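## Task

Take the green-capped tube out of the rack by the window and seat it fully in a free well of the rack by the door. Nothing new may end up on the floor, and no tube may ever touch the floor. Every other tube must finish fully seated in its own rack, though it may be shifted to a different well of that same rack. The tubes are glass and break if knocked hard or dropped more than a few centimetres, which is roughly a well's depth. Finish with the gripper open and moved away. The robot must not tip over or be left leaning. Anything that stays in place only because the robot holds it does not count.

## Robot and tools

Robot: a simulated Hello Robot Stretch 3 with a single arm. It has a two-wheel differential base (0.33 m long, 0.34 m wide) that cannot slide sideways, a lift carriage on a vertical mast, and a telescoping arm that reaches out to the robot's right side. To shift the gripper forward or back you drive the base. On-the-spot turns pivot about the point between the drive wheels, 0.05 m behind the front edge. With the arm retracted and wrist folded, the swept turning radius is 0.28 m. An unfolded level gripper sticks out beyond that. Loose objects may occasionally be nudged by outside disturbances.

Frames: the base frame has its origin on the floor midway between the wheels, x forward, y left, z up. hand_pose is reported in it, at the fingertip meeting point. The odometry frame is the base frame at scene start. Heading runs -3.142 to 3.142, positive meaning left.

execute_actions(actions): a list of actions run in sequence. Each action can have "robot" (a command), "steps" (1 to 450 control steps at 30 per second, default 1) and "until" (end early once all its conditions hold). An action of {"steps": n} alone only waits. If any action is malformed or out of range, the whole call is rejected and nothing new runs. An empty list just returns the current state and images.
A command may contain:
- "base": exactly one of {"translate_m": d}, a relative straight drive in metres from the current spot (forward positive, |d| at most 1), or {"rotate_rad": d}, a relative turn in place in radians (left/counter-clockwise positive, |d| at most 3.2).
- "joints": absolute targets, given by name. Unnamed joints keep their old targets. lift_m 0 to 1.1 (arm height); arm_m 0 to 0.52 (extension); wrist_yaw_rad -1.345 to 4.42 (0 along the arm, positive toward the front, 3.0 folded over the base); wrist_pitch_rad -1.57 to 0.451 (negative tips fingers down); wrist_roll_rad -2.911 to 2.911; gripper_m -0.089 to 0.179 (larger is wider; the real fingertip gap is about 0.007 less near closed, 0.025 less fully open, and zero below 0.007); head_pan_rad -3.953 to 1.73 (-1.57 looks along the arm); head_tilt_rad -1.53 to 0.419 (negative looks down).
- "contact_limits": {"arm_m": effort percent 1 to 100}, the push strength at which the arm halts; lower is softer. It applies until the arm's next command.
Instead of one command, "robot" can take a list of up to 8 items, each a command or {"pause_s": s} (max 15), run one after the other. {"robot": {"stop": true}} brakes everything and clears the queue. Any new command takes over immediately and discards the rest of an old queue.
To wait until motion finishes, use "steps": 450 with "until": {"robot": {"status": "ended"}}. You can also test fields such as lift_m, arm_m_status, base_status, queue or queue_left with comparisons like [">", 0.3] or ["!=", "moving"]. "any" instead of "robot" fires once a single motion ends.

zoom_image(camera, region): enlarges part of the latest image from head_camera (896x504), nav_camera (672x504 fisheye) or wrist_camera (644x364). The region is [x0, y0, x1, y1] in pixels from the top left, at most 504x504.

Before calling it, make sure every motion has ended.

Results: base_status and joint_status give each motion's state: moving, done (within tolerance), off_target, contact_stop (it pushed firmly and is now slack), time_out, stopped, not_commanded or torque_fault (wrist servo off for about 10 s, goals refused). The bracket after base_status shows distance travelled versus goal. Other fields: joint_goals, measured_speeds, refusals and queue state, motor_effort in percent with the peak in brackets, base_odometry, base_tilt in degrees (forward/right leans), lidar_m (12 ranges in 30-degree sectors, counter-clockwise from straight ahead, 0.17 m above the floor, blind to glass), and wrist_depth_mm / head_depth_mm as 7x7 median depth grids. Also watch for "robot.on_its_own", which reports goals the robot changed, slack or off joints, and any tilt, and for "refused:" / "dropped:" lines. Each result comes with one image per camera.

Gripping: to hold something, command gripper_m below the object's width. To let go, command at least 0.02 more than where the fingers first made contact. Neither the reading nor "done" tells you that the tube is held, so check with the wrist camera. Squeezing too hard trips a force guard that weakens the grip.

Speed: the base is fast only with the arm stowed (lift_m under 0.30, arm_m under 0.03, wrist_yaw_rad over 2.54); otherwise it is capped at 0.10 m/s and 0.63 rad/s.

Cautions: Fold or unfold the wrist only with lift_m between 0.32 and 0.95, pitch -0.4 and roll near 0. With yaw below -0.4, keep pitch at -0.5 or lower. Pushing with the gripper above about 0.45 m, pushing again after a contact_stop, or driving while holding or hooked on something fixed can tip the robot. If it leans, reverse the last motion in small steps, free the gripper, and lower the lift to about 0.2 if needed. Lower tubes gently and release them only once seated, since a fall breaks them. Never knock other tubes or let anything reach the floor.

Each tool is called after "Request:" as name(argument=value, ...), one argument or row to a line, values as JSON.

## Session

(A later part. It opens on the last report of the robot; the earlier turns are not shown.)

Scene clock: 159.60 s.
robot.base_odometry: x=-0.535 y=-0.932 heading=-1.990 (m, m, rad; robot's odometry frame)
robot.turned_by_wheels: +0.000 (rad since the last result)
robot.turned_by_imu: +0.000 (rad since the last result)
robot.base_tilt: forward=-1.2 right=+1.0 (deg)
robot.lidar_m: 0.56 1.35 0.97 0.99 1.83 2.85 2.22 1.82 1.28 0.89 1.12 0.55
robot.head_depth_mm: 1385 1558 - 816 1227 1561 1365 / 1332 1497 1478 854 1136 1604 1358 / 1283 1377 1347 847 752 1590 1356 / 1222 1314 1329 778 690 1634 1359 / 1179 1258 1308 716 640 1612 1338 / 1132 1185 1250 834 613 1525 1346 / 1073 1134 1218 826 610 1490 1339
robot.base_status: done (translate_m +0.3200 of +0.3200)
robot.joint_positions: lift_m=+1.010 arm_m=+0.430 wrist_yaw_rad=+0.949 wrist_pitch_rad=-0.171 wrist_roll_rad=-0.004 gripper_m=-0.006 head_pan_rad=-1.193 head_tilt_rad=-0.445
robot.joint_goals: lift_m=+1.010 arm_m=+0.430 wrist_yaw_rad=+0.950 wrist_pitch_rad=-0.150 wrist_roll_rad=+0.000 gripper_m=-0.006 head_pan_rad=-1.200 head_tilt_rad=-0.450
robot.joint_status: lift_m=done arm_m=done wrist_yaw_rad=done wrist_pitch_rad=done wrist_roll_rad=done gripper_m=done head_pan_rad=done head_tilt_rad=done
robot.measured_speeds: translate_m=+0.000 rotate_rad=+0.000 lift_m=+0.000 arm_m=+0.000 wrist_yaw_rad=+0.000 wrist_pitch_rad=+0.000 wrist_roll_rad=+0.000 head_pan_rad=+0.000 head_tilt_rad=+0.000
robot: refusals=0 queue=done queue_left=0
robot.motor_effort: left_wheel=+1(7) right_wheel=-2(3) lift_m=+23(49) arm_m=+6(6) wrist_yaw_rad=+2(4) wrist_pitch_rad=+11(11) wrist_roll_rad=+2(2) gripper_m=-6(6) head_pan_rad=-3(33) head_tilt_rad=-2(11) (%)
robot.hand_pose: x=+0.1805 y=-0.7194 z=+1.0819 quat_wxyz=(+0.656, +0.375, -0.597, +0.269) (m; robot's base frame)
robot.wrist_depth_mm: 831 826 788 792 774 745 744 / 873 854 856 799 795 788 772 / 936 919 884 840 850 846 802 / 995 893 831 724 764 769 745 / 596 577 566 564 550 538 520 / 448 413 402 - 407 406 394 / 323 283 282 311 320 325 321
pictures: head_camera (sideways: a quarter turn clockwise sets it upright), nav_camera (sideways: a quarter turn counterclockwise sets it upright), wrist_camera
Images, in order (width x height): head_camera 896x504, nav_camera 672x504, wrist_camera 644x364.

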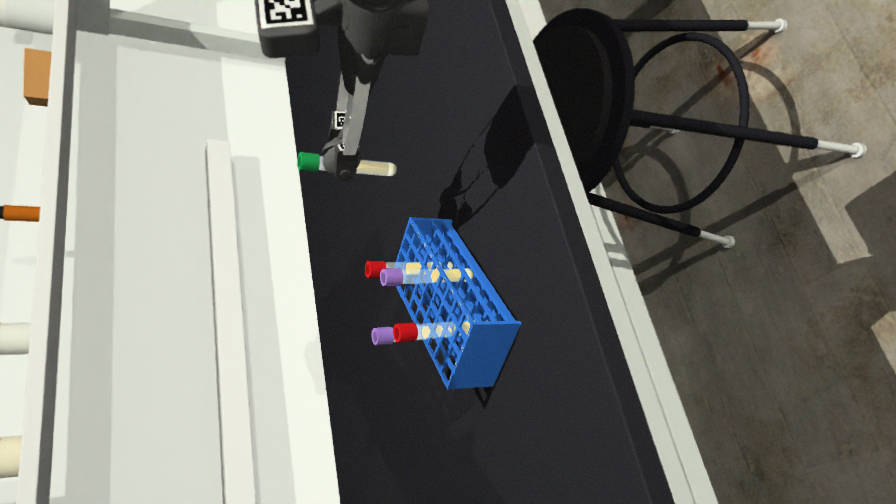

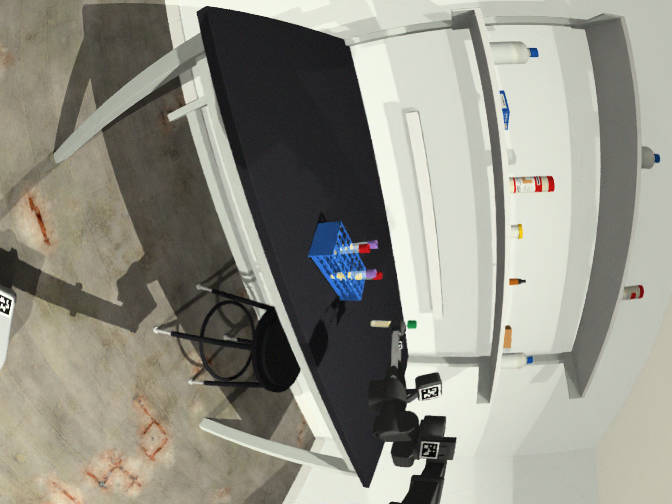

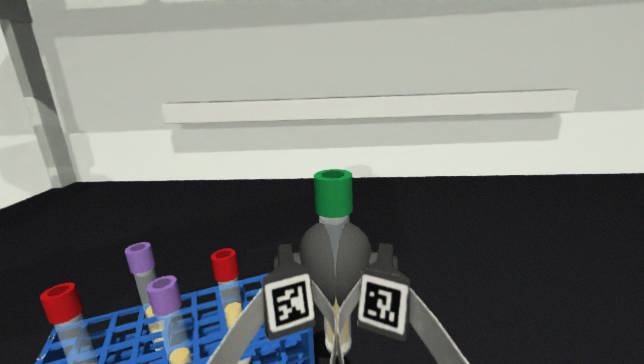

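Request:
execute_actions(
  actions=[
    {"robot":{"base":{"translate_m":0.078},"joints":{"head_pan_rad":-1.3,"arm_m":0.444,"lift_m":0.99}},"steps":450,"until":{"robot":{"status":"ended"}}},
  ],
)

Request:
zoom_image(
  camera="head_camera",
  region=[300, 160, 480, 320],
)

Request:
zoom_image(
  camera="wrist_camera",
  region=[220, 230, 440, 364],
)

Scene clock: 168.63 s.
robot.base_odometry: x=-0.567 y=-1.003 heading=-1.990 (m, m, rad; robot's odometry frame)
robot.turned_by_wheels: +0.000 (rad since the last result)
robot.turned_by_imu: -0.001 (rad since the last result)
robot.base_tilt: forward=-1.2 right=+0.9 (deg)
robot.lidar_m: 0.49 1.29 1.00 0.95 1.49 2.93 2.29 1.87 1.31 0.88 1.11 0.48
robot.head_depth_mm: 1343 1713 1767 820 1875 1605 1369 / 1411 1539 1603 811 1121 1606 1360 / 1313 1440 1458 844 702 1626 1322 / 1243 1329 1331 763 642 1588 1356 / 1172 1265 1318 718 617 1585 1353 / 1108 1176 1236 831 613 1489 1342 / 1048 1106 1197 826 609 529 1341
robot.base_status: done (translate_m +0.0780 of +0.0780)
robot.joint_positions: lift_m=+0.990 arm_m=+0.444 wrist_yaw_rad=+0.949 wrist_pitch_rad=-0.171 wrist_roll_rad=-0.004 gripper_m=-0.006 head_pan_rad=-1.293 head_tilt_rad=-0.445
robot.joint_goals: lift_m=+0.990 arm_m=+0.444 wrist_yaw_rad=+0.950 wrist_pitch_rad=-0.150 wrist_roll_rad=+0.000 gripper_m=-0.006 head_pan_rad=-1.300 head_tilt_rad=-0.450
robot.joint_status: lift_m=done arm_m=done wrist_yaw_rad=done wrist_pitch_rad=done wrist_roll_rad=done gripper_m=done head_pan_rad=done head_tilt_rad=done
robot.measured_speeds: translate_m=+0.000 rotate_rad=+0.000 lift_m=+0.000 arm_m=+0.000 wrist_yaw_rad=+0.000 wrist_pitch_rad=+0.000 wrist_roll_rad=+0.000 head_pan_rad=+0.000 head_tilt_rad=+0.000
robot: refusals=0 queue=done queue_left=0
robot.motor_effort: left_wheel=+2(6) right_wheel=-2(2) lift_m=+23(20) arm_m=+6(7) wrist_yaw_rad=+2(1) wrist_pitch_rad=+11(11) wrist_roll_rad=+2(2) gripper_m=-7(6) head_pan_rad=-3(16) head_tilt_rad=-2(3) (%)
robot.hand_pose: x=+0.1805 y=-0.7334 z=+1.0619 quat_wxyz=(+0.656, +0.375, -0.597, +0.269) (m; robot's base frame)
robot.wrist_depth_mm: 794 762 734 725 717 698 671 / 807 763 778 772 731 693 696 / 866 835 815 802 763 766 736 / 889 823 791 696 718 698 665 / 555 523 530 525 502 482 476 / 408 381 395 - 381 370 360 / 326 308 246 252 296 302 298
pictures: head_camera (sideways: a quarter turn clockwise sets it upright), nav_camera (sideways: a quarter turn counterclockwise sets it upright), wrist_camera
Images, in order (width x height): head_camera 896x504, nav_camera 672x504, wrist_camera 644x364.

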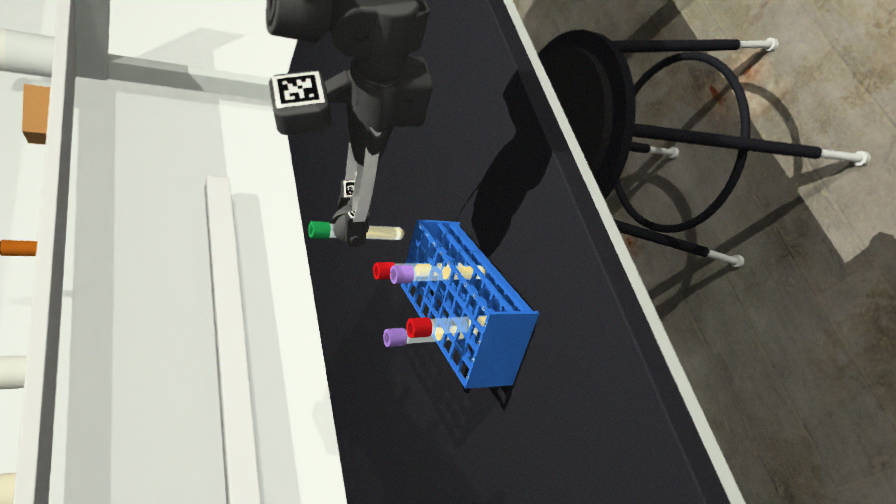

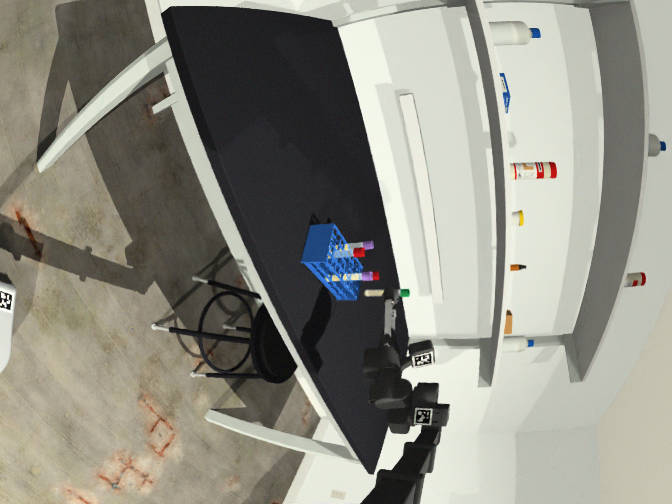

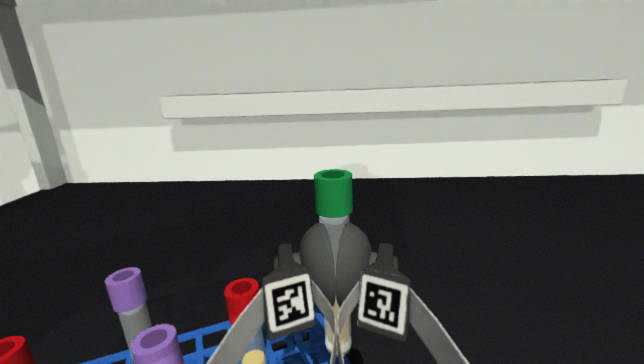

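Region (300, 160, 480, 320) of head_camera's 896x504 image, scaled by 2.800, with more detail than that image has.

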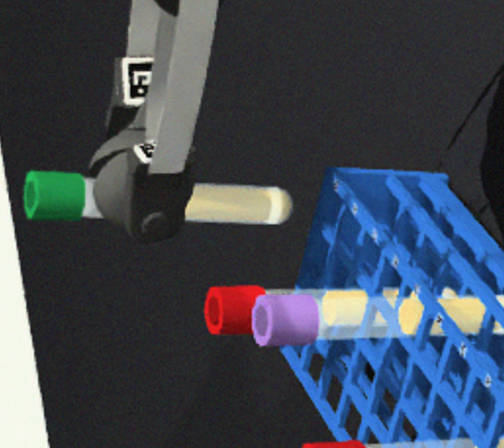

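Region (220, 230, 440, 364) of wrist_camera's 644x364 image, scaled by 2.291; it fills the top 307 rows of this view, and the rest is white.

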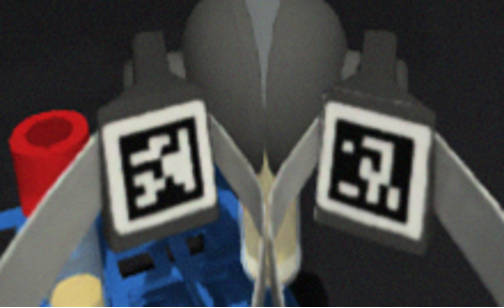

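Request:
execute_actions(
  actions=[
    {"robot":{"joints":{"lift_m":0.979}},"steps":450,"until":{"robot":{"status":"ended"}}},
  ],
)

Request:
zoom_image(
  camera="head_camera",
  region=[360, 190, 480, 290],
)

Request:
zoom_image(
  camera="wrist_camera",
  region=[220, 230, 440, 364],
)

Scene clock: 173.73 s.
robot.base_odometry: x=-0.567 y=-1.003 heading=-1.990 (m, m, rad; robot's odometry frame)
robot.turned_by_wheels: +0.000 (rad since the last result)
robot.turned_by_imu: -0.001 (rad since the last result)
robot.base_tilt: forward=-1.3 right=+0.9 (deg)
robot.lidar_m: 0.49 1.29 1.00 0.95 1.49 2.92 2.28 1.87 1.31 0.88 1.11 0.48
robot.head_depth_mm: 1346 1703 1621 798 1866 1603 1369 / 1406 1559 1602 811 1116 1606 1355 / 1321 1443 1462 850 700 1636 1320 / 1230 1328 1321 765 643 1589 1342 / 1176 1262 1312 719 614 1586 1347 / 1105 1169 1241 833 612 1487 1346 / 1052 1109 1194 824 612 530 1336
robot.base_status: done (translate_m +0.0780 of +0.0780)
robot.joint_positions: lift_m=+0.979 arm_m=+0.444 wrist_yaw_rad=+0.949 wrist_pitch_rad=-0.171 wrist_roll_rad=-0.004 gripper_m=-0.006 head_pan_rad=-1.293 head_tilt_rad=-0.445
robot.joint_goals: lift_m=+0.979 arm_m=+0.444 wrist_yaw_rad=+0.950 wrist_pitch_rad=-0.150 wrist_roll_rad=+0.000 gripper_m=-0.006 head_pan_rad=-1.300 head_tilt_rad=-0.450
robot.joint_status: lift_m=done arm_m=done wrist_yaw_rad=done wrist_pitch_rad=done wrist_roll_rad=done gripper_m=done head_pan_rad=done head_tilt_rad=done
robot.measured_speeds: translate_m=+0.000 rotate_rad=+0.000 lift_m=+0.000 arm_m=+0.000 wrist_yaw_rad=+0.000 wrist_pitch_rad=+0.000 wrist_roll_rad=+0.000 head_pan_rad=+0.000 head_tilt_rad=+0.000
robot: refusals=0 queue=done queue_left=0
robot.motor_effort: left_wheel=+2(2) right_wheel=-2(2) lift_m=+22(24) arm_m=+6(6) wrist_yaw_rad=+2(1) wrist_pitch_rad=+11(11) wrist_roll_rad=+2(2) gripper_m=-7(7) head_pan_rad=-3(2) head_tilt_rad=-2(2) (%)
robot.hand_pose: x=+0.1805 y=-0.7334 z=+1.0509 quat_wxyz=(+0.656, +0.375, -0.597, +0.269) (m; robot's base frame)
robot.wrist_depth_mm: 781 742 744 742 711 689 690 / 808 804 772 746 715 657 677 / 862 848 828 803 788 759 772 / 771 751 743 661 692 673 667 / 526 507 504 501 471 467 452 / 386 365 340 - 360 351 346 / 310 209 242 226 279 285 285
pictures: head_camera (sideways: a quarter turn clockwise sets it upright), nav_camera (sideways: a quarter turn counterclockwise sets it upright), wrist_camera
Images, in order (width x height): head_camera 896x504, nav_camera 672x504, wrist_camera 644x364.

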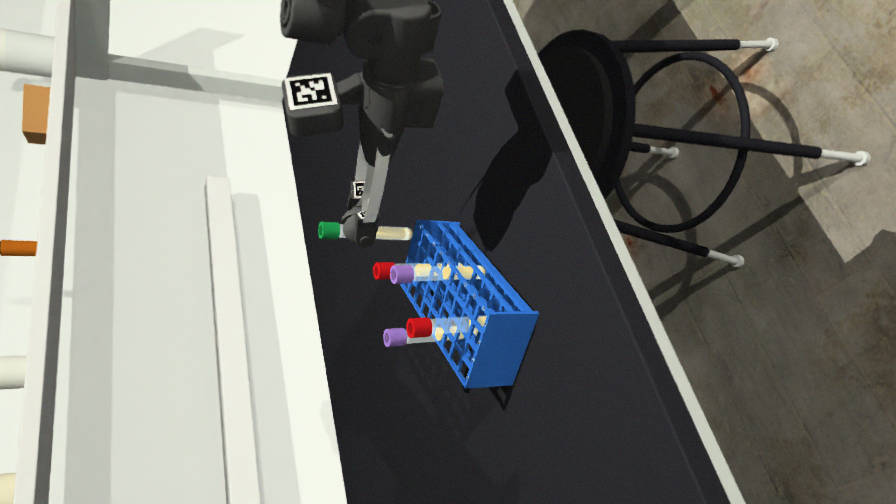

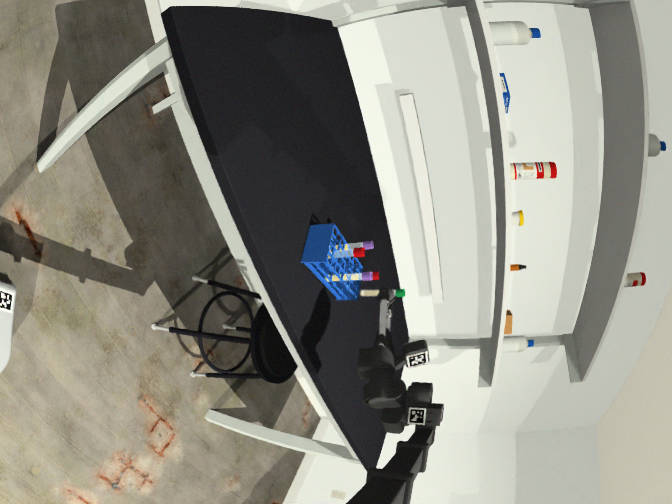

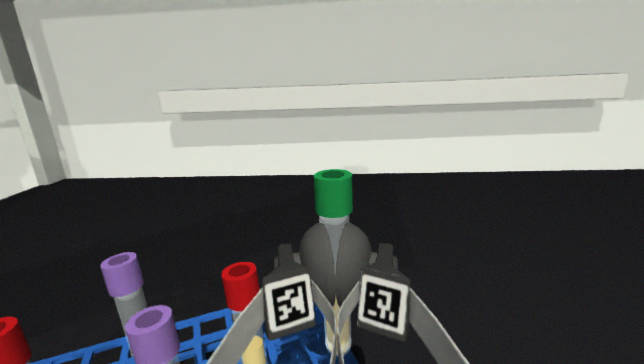

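Region (360, 190, 480, 290) of head_camera's 896x504 image, scaled by 4.200, with more detail than that image has.

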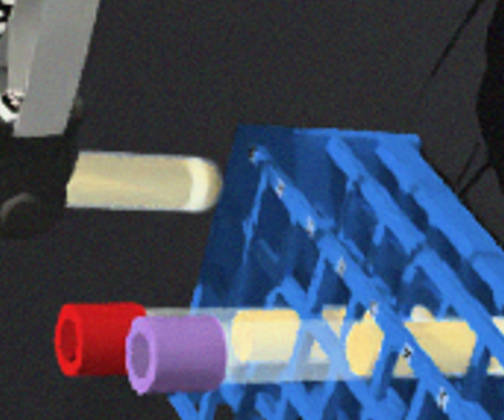

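Region (220, 230, 440, 364) of wrist_camera's 644x364 image, scaled by 2.291; it fills the top 307 rows of this view, and the rest is white.

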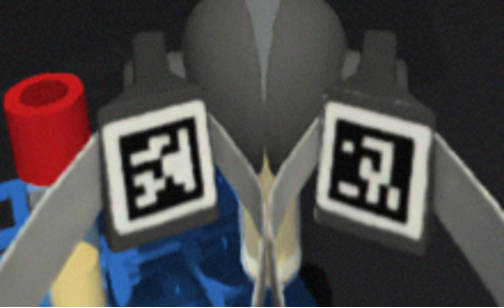

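Request:
execute_actions(
  actions=[
    {"robot":[{"base":{"translate_m":0.003},"joints":{"arm_m":0.439}},{"joints":{"lift_m":0.97}}],"steps":450,"until":{"robot":{"status":"ended"}}},
  ],
)

Request:
zoom_image(
  camera="head_camera",
  region=[360, 190, 480, 290],
)

Request:
zoom_image(
  camera="wrist_camera",
  region=[220, 230, 440, 364],
)

Scene clock: 183.13 s.
robot.base_odometry: x=-0.568 y=-1.006 heading=-1.990 (m, m, rad; robot's odometry frame)
robot.turned_by_wheels: +0.000 (rad since the last result)
robot.turned_by_imu: -0.001 (rad since the last result)
robot.base_tilt: forward=-1.2 right=+0.9 (deg)
robot.lidar_m: 0.49 1.29 1.00 0.95 1.49 2.92 2.28 1.87 1.31 0.88 1.11 0.48
robot.head_depth_mm: 1347 1717 1771 778 1865 1638 1356 / 1409 1538 1616 774 1115 1594 1352 / 1316 1428 1452 848 701 1625 1315 / 1234 1332 1332 768 644 1583 1347 / 1182 1255 1316 725 614 1579 1346 / 1103 1175 1234 829 612 1488 1351 / 1052 1110 1187 828 609 530 1337
robot.base_status: done (translate_m +0.0030 of +0.0030)
robot.joint_positions: lift_m=+0.970 arm_m=+0.439 wrist_yaw_rad=+0.949 wrist_pitch_rad=-0.165 wrist_roll_rad=-0.004 gripper_m=-0.006 head_pan_rad=-1.293 head_tilt_rad=-0.445
robot.joint_goals: lift_m=+0.970 arm_m=+0.439 wrist_yaw_rad=+0.950 wrist_pitch_rad=-0.150 wrist_roll_rad=+0.000 gripper_m=-0.006 head_pan_rad=-1.300 head_tilt_rad=-0.450
robot.joint_status: lift_m=done arm_m=done wrist_yaw_rad=done wrist_pitch_rad=done wrist_roll_rad=done gripper_m=done head_pan_rad=done head_tilt_rad=done
robot.measured_speeds: translate_m=+0.000 rotate_rad=+0.000 lift_m=+0.000 arm_m=+0.000 wrist_yaw_rad=+0.000 wrist_pitch_rad=+0.000 wrist_roll_rad=+0.000 head_pan_rad=+0.000 head_tilt_rad=+0.000
robot: refusals=0 queue=done queue_left=0
robot.motor_effort: left_wheel=+1(6) right_wheel=-1(4) lift_m=+21(20) arm_m=-4(4) wrist_yaw_rad=+2(1) wrist_pitch_rad=+8(11) wrist_roll_rad=+2(2) gripper_m=-7(7) head_pan_rad=-4(3) head_tilt_rad=-2(1) (%)
robot.hand_pose: x=+0.1808 y=-0.7293 z=+1.0434 quat_wxyz=(+0.655, +0.373, -0.599, +0.271) (m; robot's base frame)
robot.wrist_depth_mm: 762 765 742 726 703 697 687 / 802 797 774 745 725 652 712 / 836 849 848 798 774 789 735 / 748 747 724 654 671 641 629 / 509 486 479 488 460 447 444 / 380 347 349 - 348 342 343 / 294 206 213 202 273 277 274
pictures: head_camera (sideways: a quarter turn clockwise sets it upright), nav_camera (sideways: a quarter turn counterclockwise sets it upright), wrist_camera
Images, in order (width x height): head_camera 896x504, nav_camera 672x504, wrist_camera 644x364.

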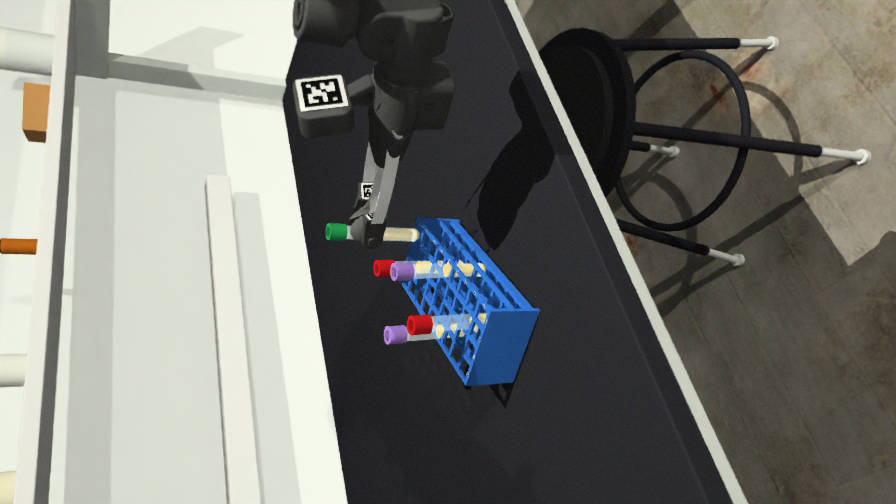

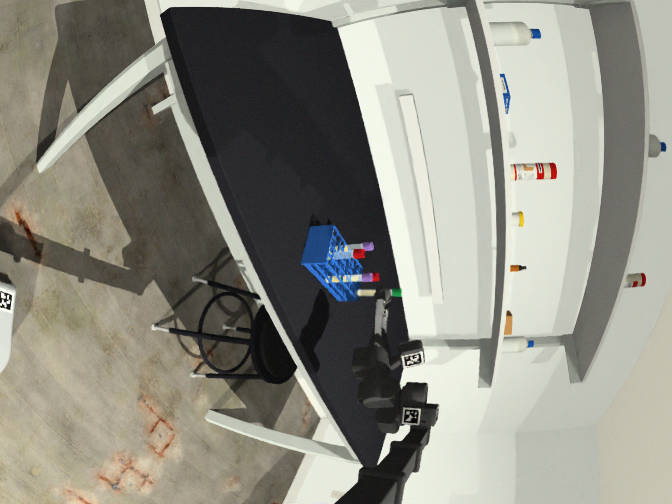

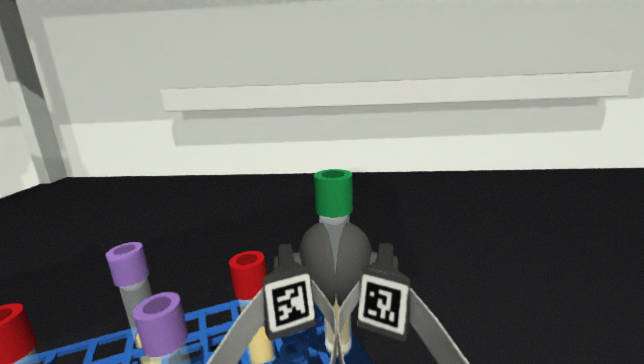

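Region (360, 190, 480, 290) of head_camera's 896x504 image, scaled by 4.200, with more detail than that image has.

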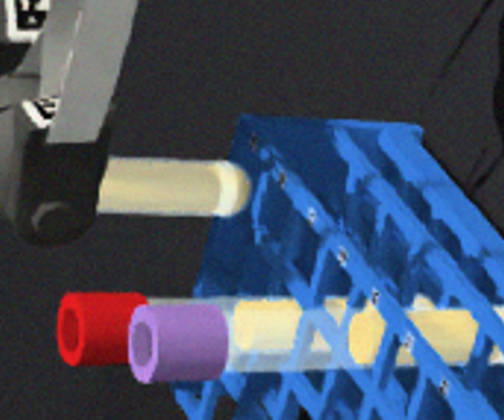

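Region (220, 230, 440, 364) of wrist_camera's 644x364 image, scaled by 2.291; it fills the top 307 rows of this view, and the rest is white.

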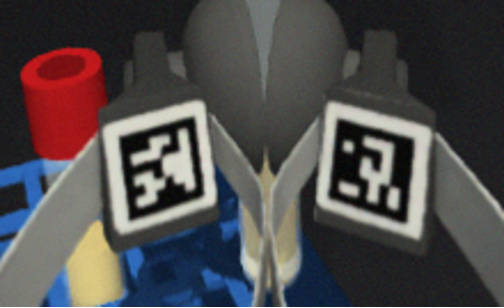

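Request:
execute_actions(
  actions=[
    {"robot":{"joints":{"lift_m":0.976}},"steps":450,"until":{"robot":{"status":"ended"}}},
  ],
)

Request:
zoom_image(
  camera="head_camera",
  region=[390, 205, 460, 275],
)

Request:
zoom_image(
  camera="wrist_camera",
  region=[0, 220, 300, 364],
)

Scene clock: 188.60 s.
robot.base_odometry: x=-0.568 y=-1.006 heading=-1.990 (m, m, rad; robot's odometry frame)
robot.turned_by_wheels: +0.000 (rad since the last result)
robot.turned_by_imu: +0.000 (rad since the last result)
robot.base_tilt: forward=-1.2 right=+0.9 (deg)
robot.lidar_m: 0.49 1.29 1.00 0.95 1.49 2.93 2.28 1.87 1.31 0.88 1.11 0.47
robot.head_depth_mm: 1355 1684 1792 799 1872 1652 1357 / 1401 1536 1619 810 1114 1594 1355 / 1318 1444 1459 845 703 1637 1326 / 1240 1336 1332 768 645 1582 1348 / 1172 1257 1320 720 614 1575 1351 / 1099 1170 1243 833 614 1486 1338 / 1047 1111 1196 825 610 530 1341
robot.base_status: done (translate_m +0.0030 of +0.0030)
robot.joint_positions: lift_m=+0.976 arm_m=+0.439 wrist_yaw_rad=+0.949 wrist_pitch_rad=-0.167 wrist_roll_rad=-0.004 gripper_m=-0.006 head_pan_rad=-1.293 head_tilt_rad=-0.445
robot.joint_goals: lift_m=+0.976 arm_m=+0.439 wrist_yaw_rad=+0.950 wrist_pitch_rad=-0.150 wrist_roll_rad=+0.000 gripper_m=-0.006 head_pan_rad=-1.300 head_tilt_rad=-0.450
robot.joint_status: lift_m=done arm_m=done wrist_yaw_rad=done wrist_pitch_rad=done wrist_roll_rad=done gripper_m=done head_pan_rad=done head_tilt_rad=done
robot.measured_speeds: translate_m=+0.000 rotate_rad=+0.000 lift_m=+0.000 arm_m=+0.000 wrist_yaw_rad=+0.000 wrist_pitch_rad=+0.000 wrist_roll_rad=+0.000 head_pan_rad=+0.000 head_tilt_rad=+0.000
robot: refusals=0 queue=done queue_left=0
robot.motor_effort: left_wheel=+1(2) right_wheel=-2(1) lift_m=+50(52) arm_m=-4(4) wrist_yaw_rad=+1(2) wrist_pitch_rad=+9(10) wrist_roll_rad=+2(2) gripper_m=-7(6) head_pan_rad=-3(2) head_tilt_rad=-2(1) (%)
robot.hand_pose: x=+0.1807 y=-0.7292 z=+1.0478 quat_wxyz=(+0.655, +0.374, -0.598, +0.270) (m; robot's base frame)
robot.wrist_depth_mm: 798 769 736 736 691 691 690 / 811 797 736 745 721 652 691 / 859 839 800 799 768 750 745 / 781 760 735 659 679 663 650 / 517 501 498 494 473 461 446 / 383 355 350 - 360 347 344 / 304 205 226 214 277 283 277
pictures: head_camera (sideways: a quarter turn clockwise sets it upright), nav_camera (sideways: a quarter turn counterclockwise sets it upright), wrist_camera
Images, in order (width x height): head_camera 896x504, nav_camera 672x504, wrist_camera 644x364.

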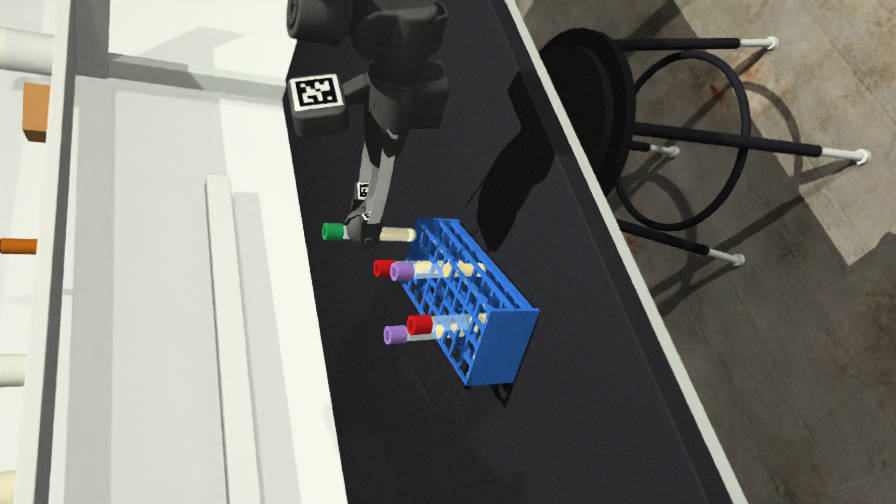

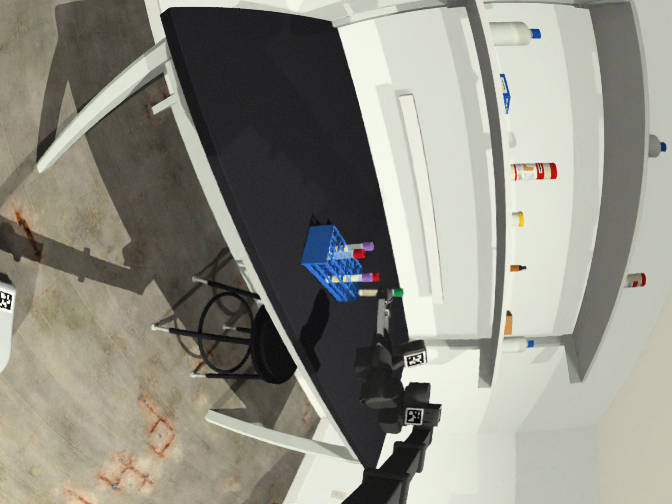

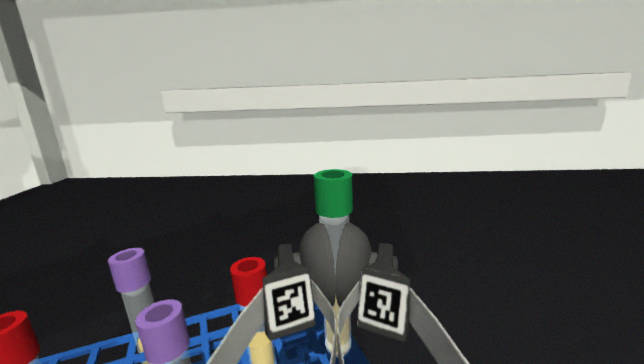

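Region (390, 205, 460, 275) of head_camera's 896x504 image, scaled by 7.200, with more detail than that image has.

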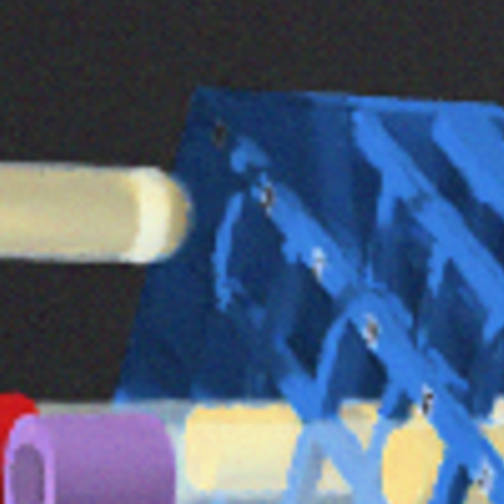

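Region (0, 220, 300, 364) of wrist_camera's 644x364 image, scaled by 1.680; it fills the top 242 rows of this view, and the rest is white.

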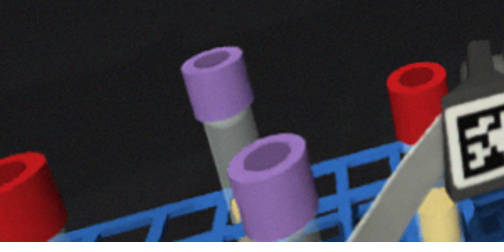

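Request:
execute_actions(
  actions=[
    {"robot":[{"base":{"translate_m":-0.0035},"joints":{"arm_m":0.4425}},{"joints":{"lift_m":0.968}}],"steps":450,"until":{"robot":{"status":"ended"}}},
  ],
)

Request:
zoom_image(
  camera="head_camera",
  region=[390, 205, 460, 275],
)

Scene clock: 192.77 s.
robot.base_odometry: x=-0.567 y=-1.003 heading=-1.990 (m, m, rad; robot's odometry frame)
robot.turned_by_wheels: +0.000 (rad since the last result)
robot.turned_by_imu: -0.001 (rad since the last result)
robot.base_tilt: forward=-1.2 right=+0.9 (deg)
robot.lidar_m: 0.49 1.29 1.00 0.95 1.49 2.92 2.28 1.87 1.31 0.88 1.11 0.48
robot.head_depth_mm: 1344 1689 1628 782 1870 1588 1368 / 1402 1540 1607 777 1123 1607 1354 / 1324 1443 1401 845 703 1647 1327 / 1242 1327 1331 764 646 1589 1339 / 1172 1258 1316 717 614 1567 1339 / 1105 1176 1240 829 612 1501 1335 / 1056 1113 1195 823 610 531 1336
robot.base_status: done (translate_m -0.0035 of -0.0035)
robot.joint_positions: lift_m=+0.968 arm_m=+0.442 wrist_yaw_rad=+0.949 wrist_pitch_rad=-0.168 wrist_roll_rad=-0.004 gripper_m=-0.006 head_pan_rad=-1.293 head_tilt_rad=-0.445
robot.joint_goals: lift_m=+0.968 arm_m=+0.443 wrist_yaw_rad=+0.950 wrist_pitch_rad=-0.150 wrist_roll_rad=+0.000 gripper_m=-0.006 head_pan_rad=-1.300 head_tilt_rad=-0.450
robot.joint_status: lift_m=done arm_m=done wrist_yaw_rad=done wrist_pitch_rad=done wrist_roll_rad=done gripper_m=done head_pan_rad=done head_tilt_rad=done
robot.measured_speeds: translate_m=+0.000 rotate_rad=+0.000 lift_m=+0.000 arm_m=+0.000 wrist_yaw_rad=+0.000 wrist_pitch_rad=+0.000 wrist_roll_rad=+0.000 head_pan_rad=+0.000 head_tilt_rad=+0.000
robot: refusals=0 queue=done queue_left=0
robot.motor_effort: left_wheel=+1(3) right_wheel=-2(8) lift_m=+23(49) arm_m=+6(8) wrist_yaw_rad=+1(1) wrist_pitch_rad=+10(10) wrist_roll_rad=+2(2) gripper_m=-6(7) head_pan_rad=-4(3) head_tilt_rad=-1(1) (%)
robot.hand_pose: x=+0.1806 y=-0.7320 z=+1.0406 quat_wxyz=(+0.655, +0.374, -0.598, +0.270) (m; robot's base frame)
robot.wrist_depth_mm: 770 768 748 734 704 689 672 / 812 784 761 727 677 705 698 / 840 834 808 809 781 761 745 / 771 704 719 640 669 647 621 / 499 491 475 470 457 438 435 / 372 342 324 - 347 339 330 / 288 203 225 203 265 273 271
pictures: head_camera (sideways: a quarter turn clockwise sets it upright), nav_camera (sideways: a quarter turn counterclockwise sets it upright), wrist_camera
Images, in order (width x height): head_camera 896x504, nav_camera 672x504, wrist_camera 644x364.

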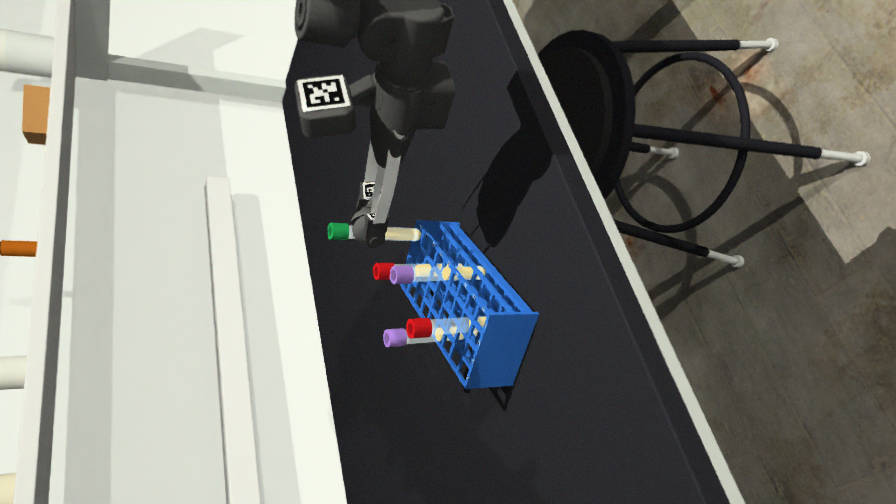

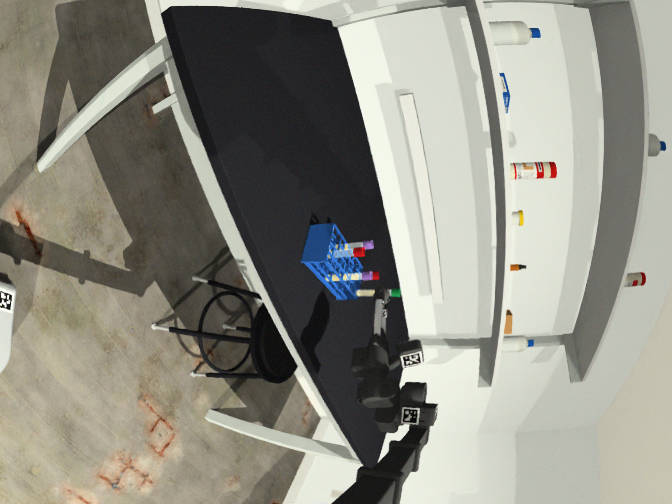

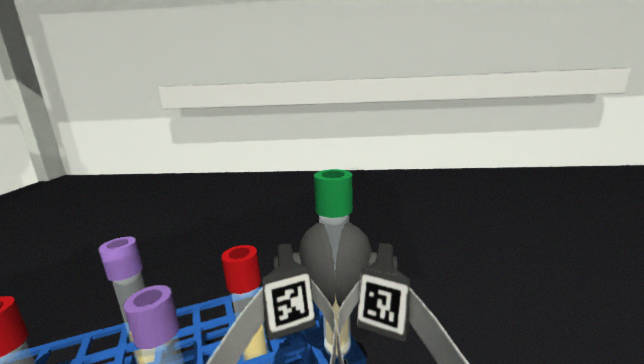

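Region (390, 205, 460, 275) of head_camera's 896x504 image, scaled by 7.200, with more detail than that image has.

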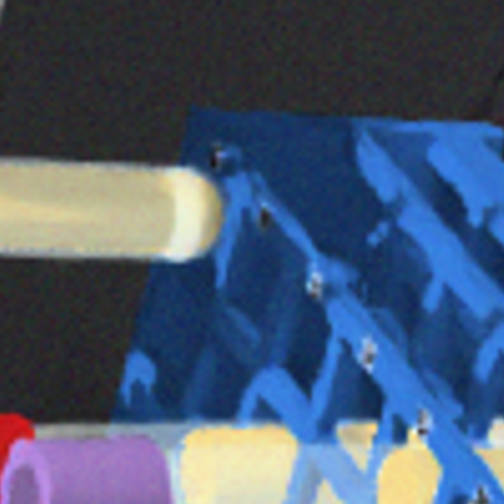

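Tip is in the cell with no contact. Lower further.

Request:
execute_actions(
  actions=[
    {"robot":{"joints":{"lift_m":0.955}},"steps":450,"until":{"robot":{"status":"ended"}}},
  ],
)

Request:
zoom_image(
  camera="head_camera",
  region=[330, 190, 490, 300],
)

Scene clock: 195.87 s.
robot.base_odometry: x=-0.567 y=-1.003 heading=-1.990 (m, m, rad; robot's odometry frame)
robot.turned_by_wheels: +0.000 (rad since the last result)
robot.turned_by_imu: +0.000 (rad since the last result)
robot.base_tilt: forward=-1.2 right=+0.9 (deg)
robot.lidar_m: 0.49 1.29 1.00 0.95 1.49 2.92 2.27 1.87 1.31 0.88 1.11 0.48
robot.head_depth_mm: 1347 1683 1752 780 1881 1603 1359 / 1412 1550 1480 774 1115 1583 1356 / 1319 1447 1342 810 703 1638 1322 / 1231 1330 1321 764 645 1576 1348 / 1180 1264 1317 719 614 1579 1345 / 1107 1173 1236 831 613 1492 1343 / 1052 1116 1201 828 609 530 1339
robot.base_status: done (translate_m -0.0035 of -0.0035)
robot.joint_positions: lift_m=+0.955 arm_m=+0.442 wrist_yaw_rad=+0.950 wrist_pitch_rad=-0.168 wrist_roll_rad=-0.004 gripper_m=-0.006 head_pan_rad=-1.293 head_tilt_rad=-0.445
robot.joint_goals: lift_m=+0.955 arm_m=+0.443 wrist_yaw_rad=+0.950 wrist_pitch_rad=-0.150 wrist_roll_rad=+0.000 gripper_m=-0.006 head_pan_rad=-1.300 head_tilt_rad=-0.450
robot.joint_status: lift_m=done arm_m=done wrist_yaw_rad=done wrist_pitch_rad=done wrist_roll_rad=done gripper_m=done head_pan_rad=done head_tilt_rad=done
robot.measured_speeds: translate_m=+0.000 rotate_rad=+0.000 lift_m=+0.000 arm_m=+0.000 wrist_yaw_rad=+0.000 wrist_pitch_rad=+0.000 wrist_roll_rad=+0.000 head_pan_rad=+0.000 head_tilt_rad=+0.000
robot: refusals=0 queue=done queue_left=0
robot.motor_effort: left_wheel=+1(1) right_wheel=-3(3) lift_m=+22(25) arm_m=+6(6) wrist_yaw_rad=+1(1) wrist_pitch_rad=+10(10) wrist_roll_rad=+2(2) gripper_m=-6(5) head_pan_rad=-3(3) head_tilt_rad=-1(2) (%)
robot.hand_pose: x=+0.1807 y=-0.7319 z=+1.0276 quat_wxyz=(+0.655, +0.374, -0.598, +0.270) (m; robot's base frame)
robot.wrist_depth_mm: 779 767 743 727 715 693 669 / 804 780 690 734 733 638 702 / 825 825 813 792 756 758 748 / 744 703 668 588 622 609 576 / 461 426 439 447 430 421 408 / 344 149 247 - 321 317 308 / 237 208 216 189 250 256 255
pictures: head_camera (sideways: a quarter turn clockwise sets it upright), nav_camera (sideways: a quarter turn counterclockwise sets it upright), wrist_camera
Images, in order (width x height): head_camera 896x504, nav_camera 672x504, wrist_camera 644x364.

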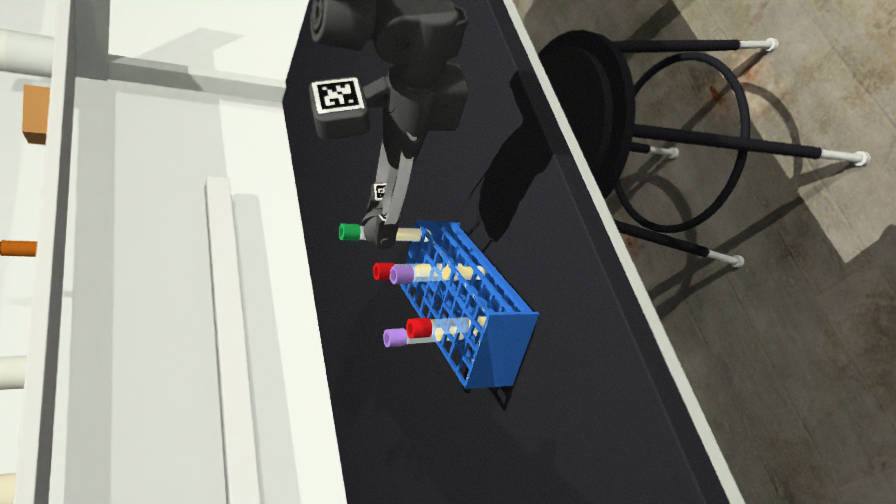

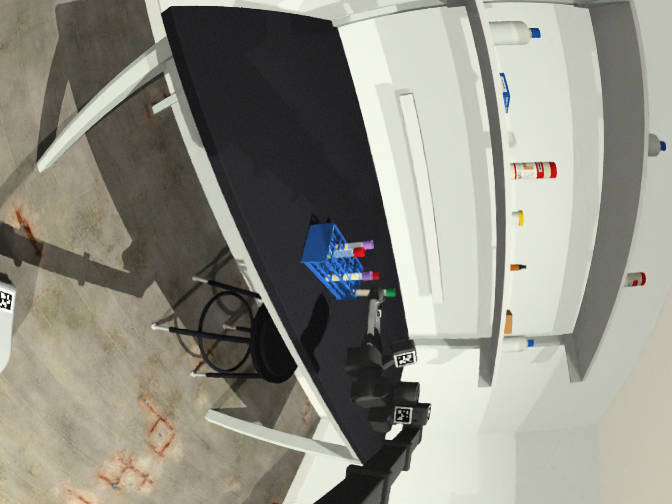

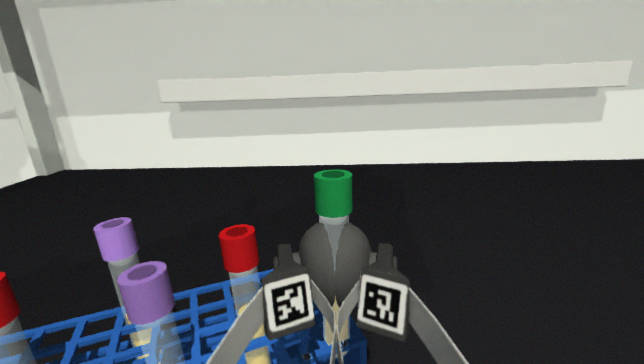

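Region (330, 190, 490, 300) of head_camera's 896x504 image, scaled by 3.150, with more detail than that image has; it fills the top 346 rows of this view, and the rest is white.

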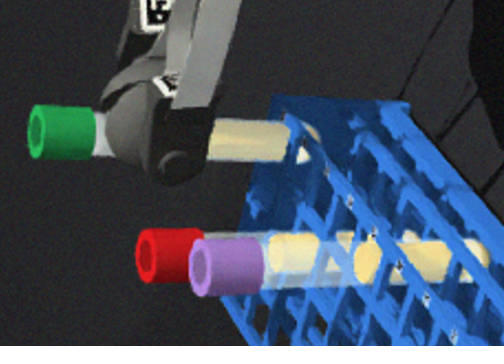

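Request:
execute_actions(
  actions=[
    {"robot":{"joints":{"lift_m":0.933}},"steps":450,"until":{"robot":{"status":"ended"}}},
  ],
)

Request:
zoom_image(
  camera="head_camera",
  region=[330, 190, 490, 300],
)

Scene clock: 198.33 s.
robot.base_odometry: x=-0.567 y=-1.003 heading=-1.990 (m, m, rad; robot's odometry frame)
robot.turned_by_wheels: +0.000 (rad since the last result)
robot.turned_by_imu: +0.000 (rad since the last result)
robot.base_tilt: forward=-1.2 right=+0.8 (deg)
robot.lidar_m: 0.49 1.29 0.99 0.95 1.48 2.92 2.28 1.87 1.31 0.88 1.11 0.48
robot.head_depth_mm: 1335 1696 1487 775 1898 1610 1365 / 1412 1551 1479 771 1117 1588 1354 / 1331 1443 1347 814 700 1639 1314 / 1241 1331 1321 763 643 1583 1350 / 1179 1255 1319 718 615 1581 1343 / 1112 1175 1239 829 613 1477 1329 / 1047 1113 1198 826 610 531 1327
robot.base_status: done (translate_m -0.0035 of -0.0035)
robot.joint_positions: lift_m=+0.933 arm_m=+0.442 wrist_yaw_rad=+0.950 wrist_pitch_rad=-0.168 wrist_roll_rad=-0.004 gripper_m=-0.006 head_pan_rad=-1.293 head_tilt_rad=-0.445
robot.joint_goals: lift_m=+0.933 arm_m=+0.443 wrist_yaw_rad=+0.950 wrist_pitch_rad=-0.150 wrist_roll_rad=+0.000 gripper_m=-0.006 head_pan_rad=-1.300 head_tilt_rad=-0.450
robot.joint_status: lift_m=done arm_m=done wrist_yaw_rad=done wrist_pitch_rad=done wrist_roll_rad=done gripper_m=done head_pan_rad=done head_tilt_rad=done
robot.measured_speeds: translate_m=+0.000 rotate_rad=+0.000 lift_m=+0.000 arm_m=+0.000 wrist_yaw_rad=+0.000 wrist_pitch_rad=+0.000 wrist_roll_rad=+0.000 head_pan_rad=+0.000 head_tilt_rad=+0.000
robot: refusals=0 queue=done queue_left=0
robot.motor_effort: left_wheel=+1(1) right_wheel=-3(2) lift_m=+22(22) arm_m=+6(6) wrist_yaw_rad=+0(1) wrist_pitch_rad=+10(10) wrist_roll_rad=+2(2) gripper_m=-7(6) head_pan_rad=-3(4) head_tilt_rad=-2(2) (%)
robot.hand_pose: x=+0.1808 y=-0.7318 z=+1.0056 quat_wxyz=(+0.655, +0.375, -0.598, +0.270) (m; robot's base frame)
robot.wrist_depth_mm: 794 758 744 736 700 692 692 / 820 823 684 772 720 633 708 / 822 852 812 788 775 754 732 / 635 609 599 526 552 536 520 / 414 185 371 399 379 369 365 / 309 204 211 - 285 279 279 / 181 168 182 194 224 227 227
pictures: head_camera (sideways: a quarter turn clockwise sets it upright), nav_camera (sideways: a quarter turn counterclockwise sets it upright), wrist_camera
Images, in order (width x height): head_camera 896x504, nav_camera 672x504, wrist_camera 644x364.

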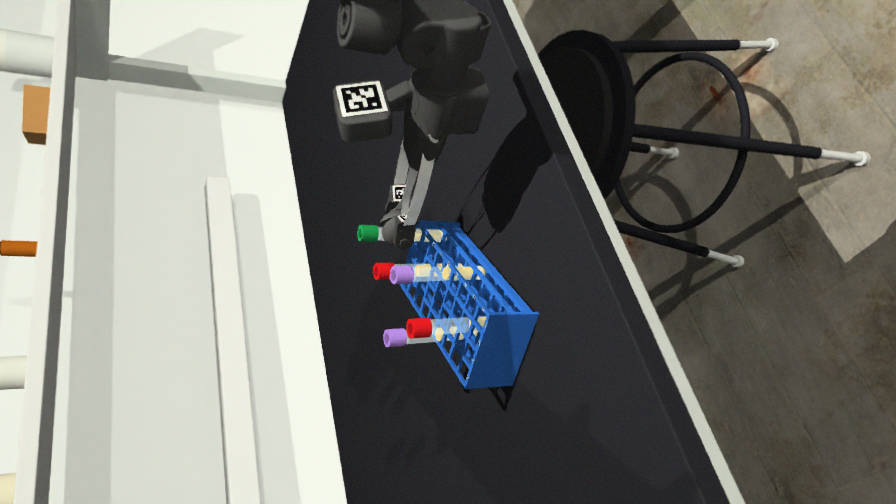

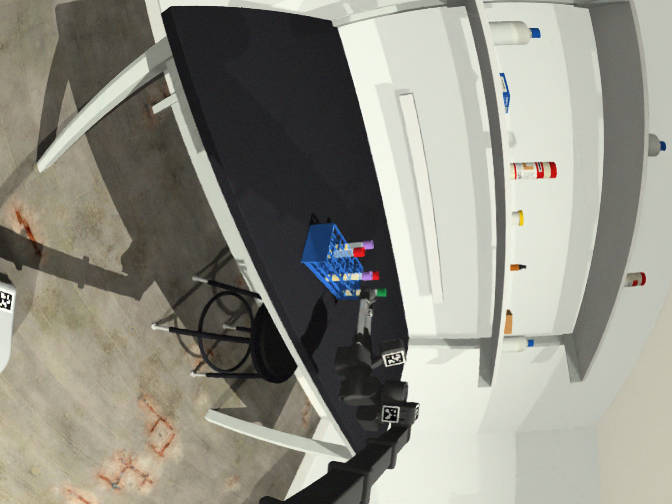

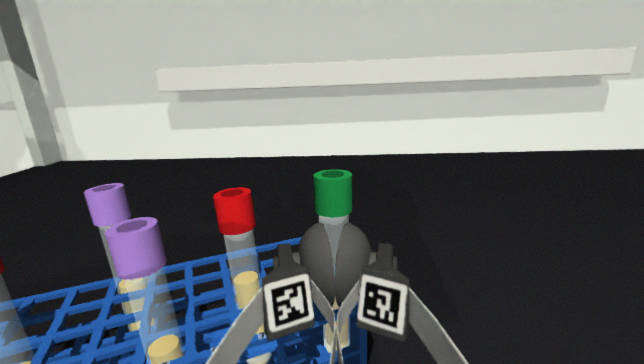

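Region (330, 190, 490, 300) of head_camera's 896x504 image, scaled by 3.150, with more detail than that image has; it fills the top 346 rows of this view, and the rest is white.

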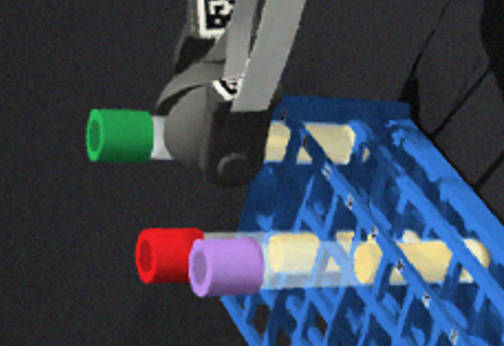

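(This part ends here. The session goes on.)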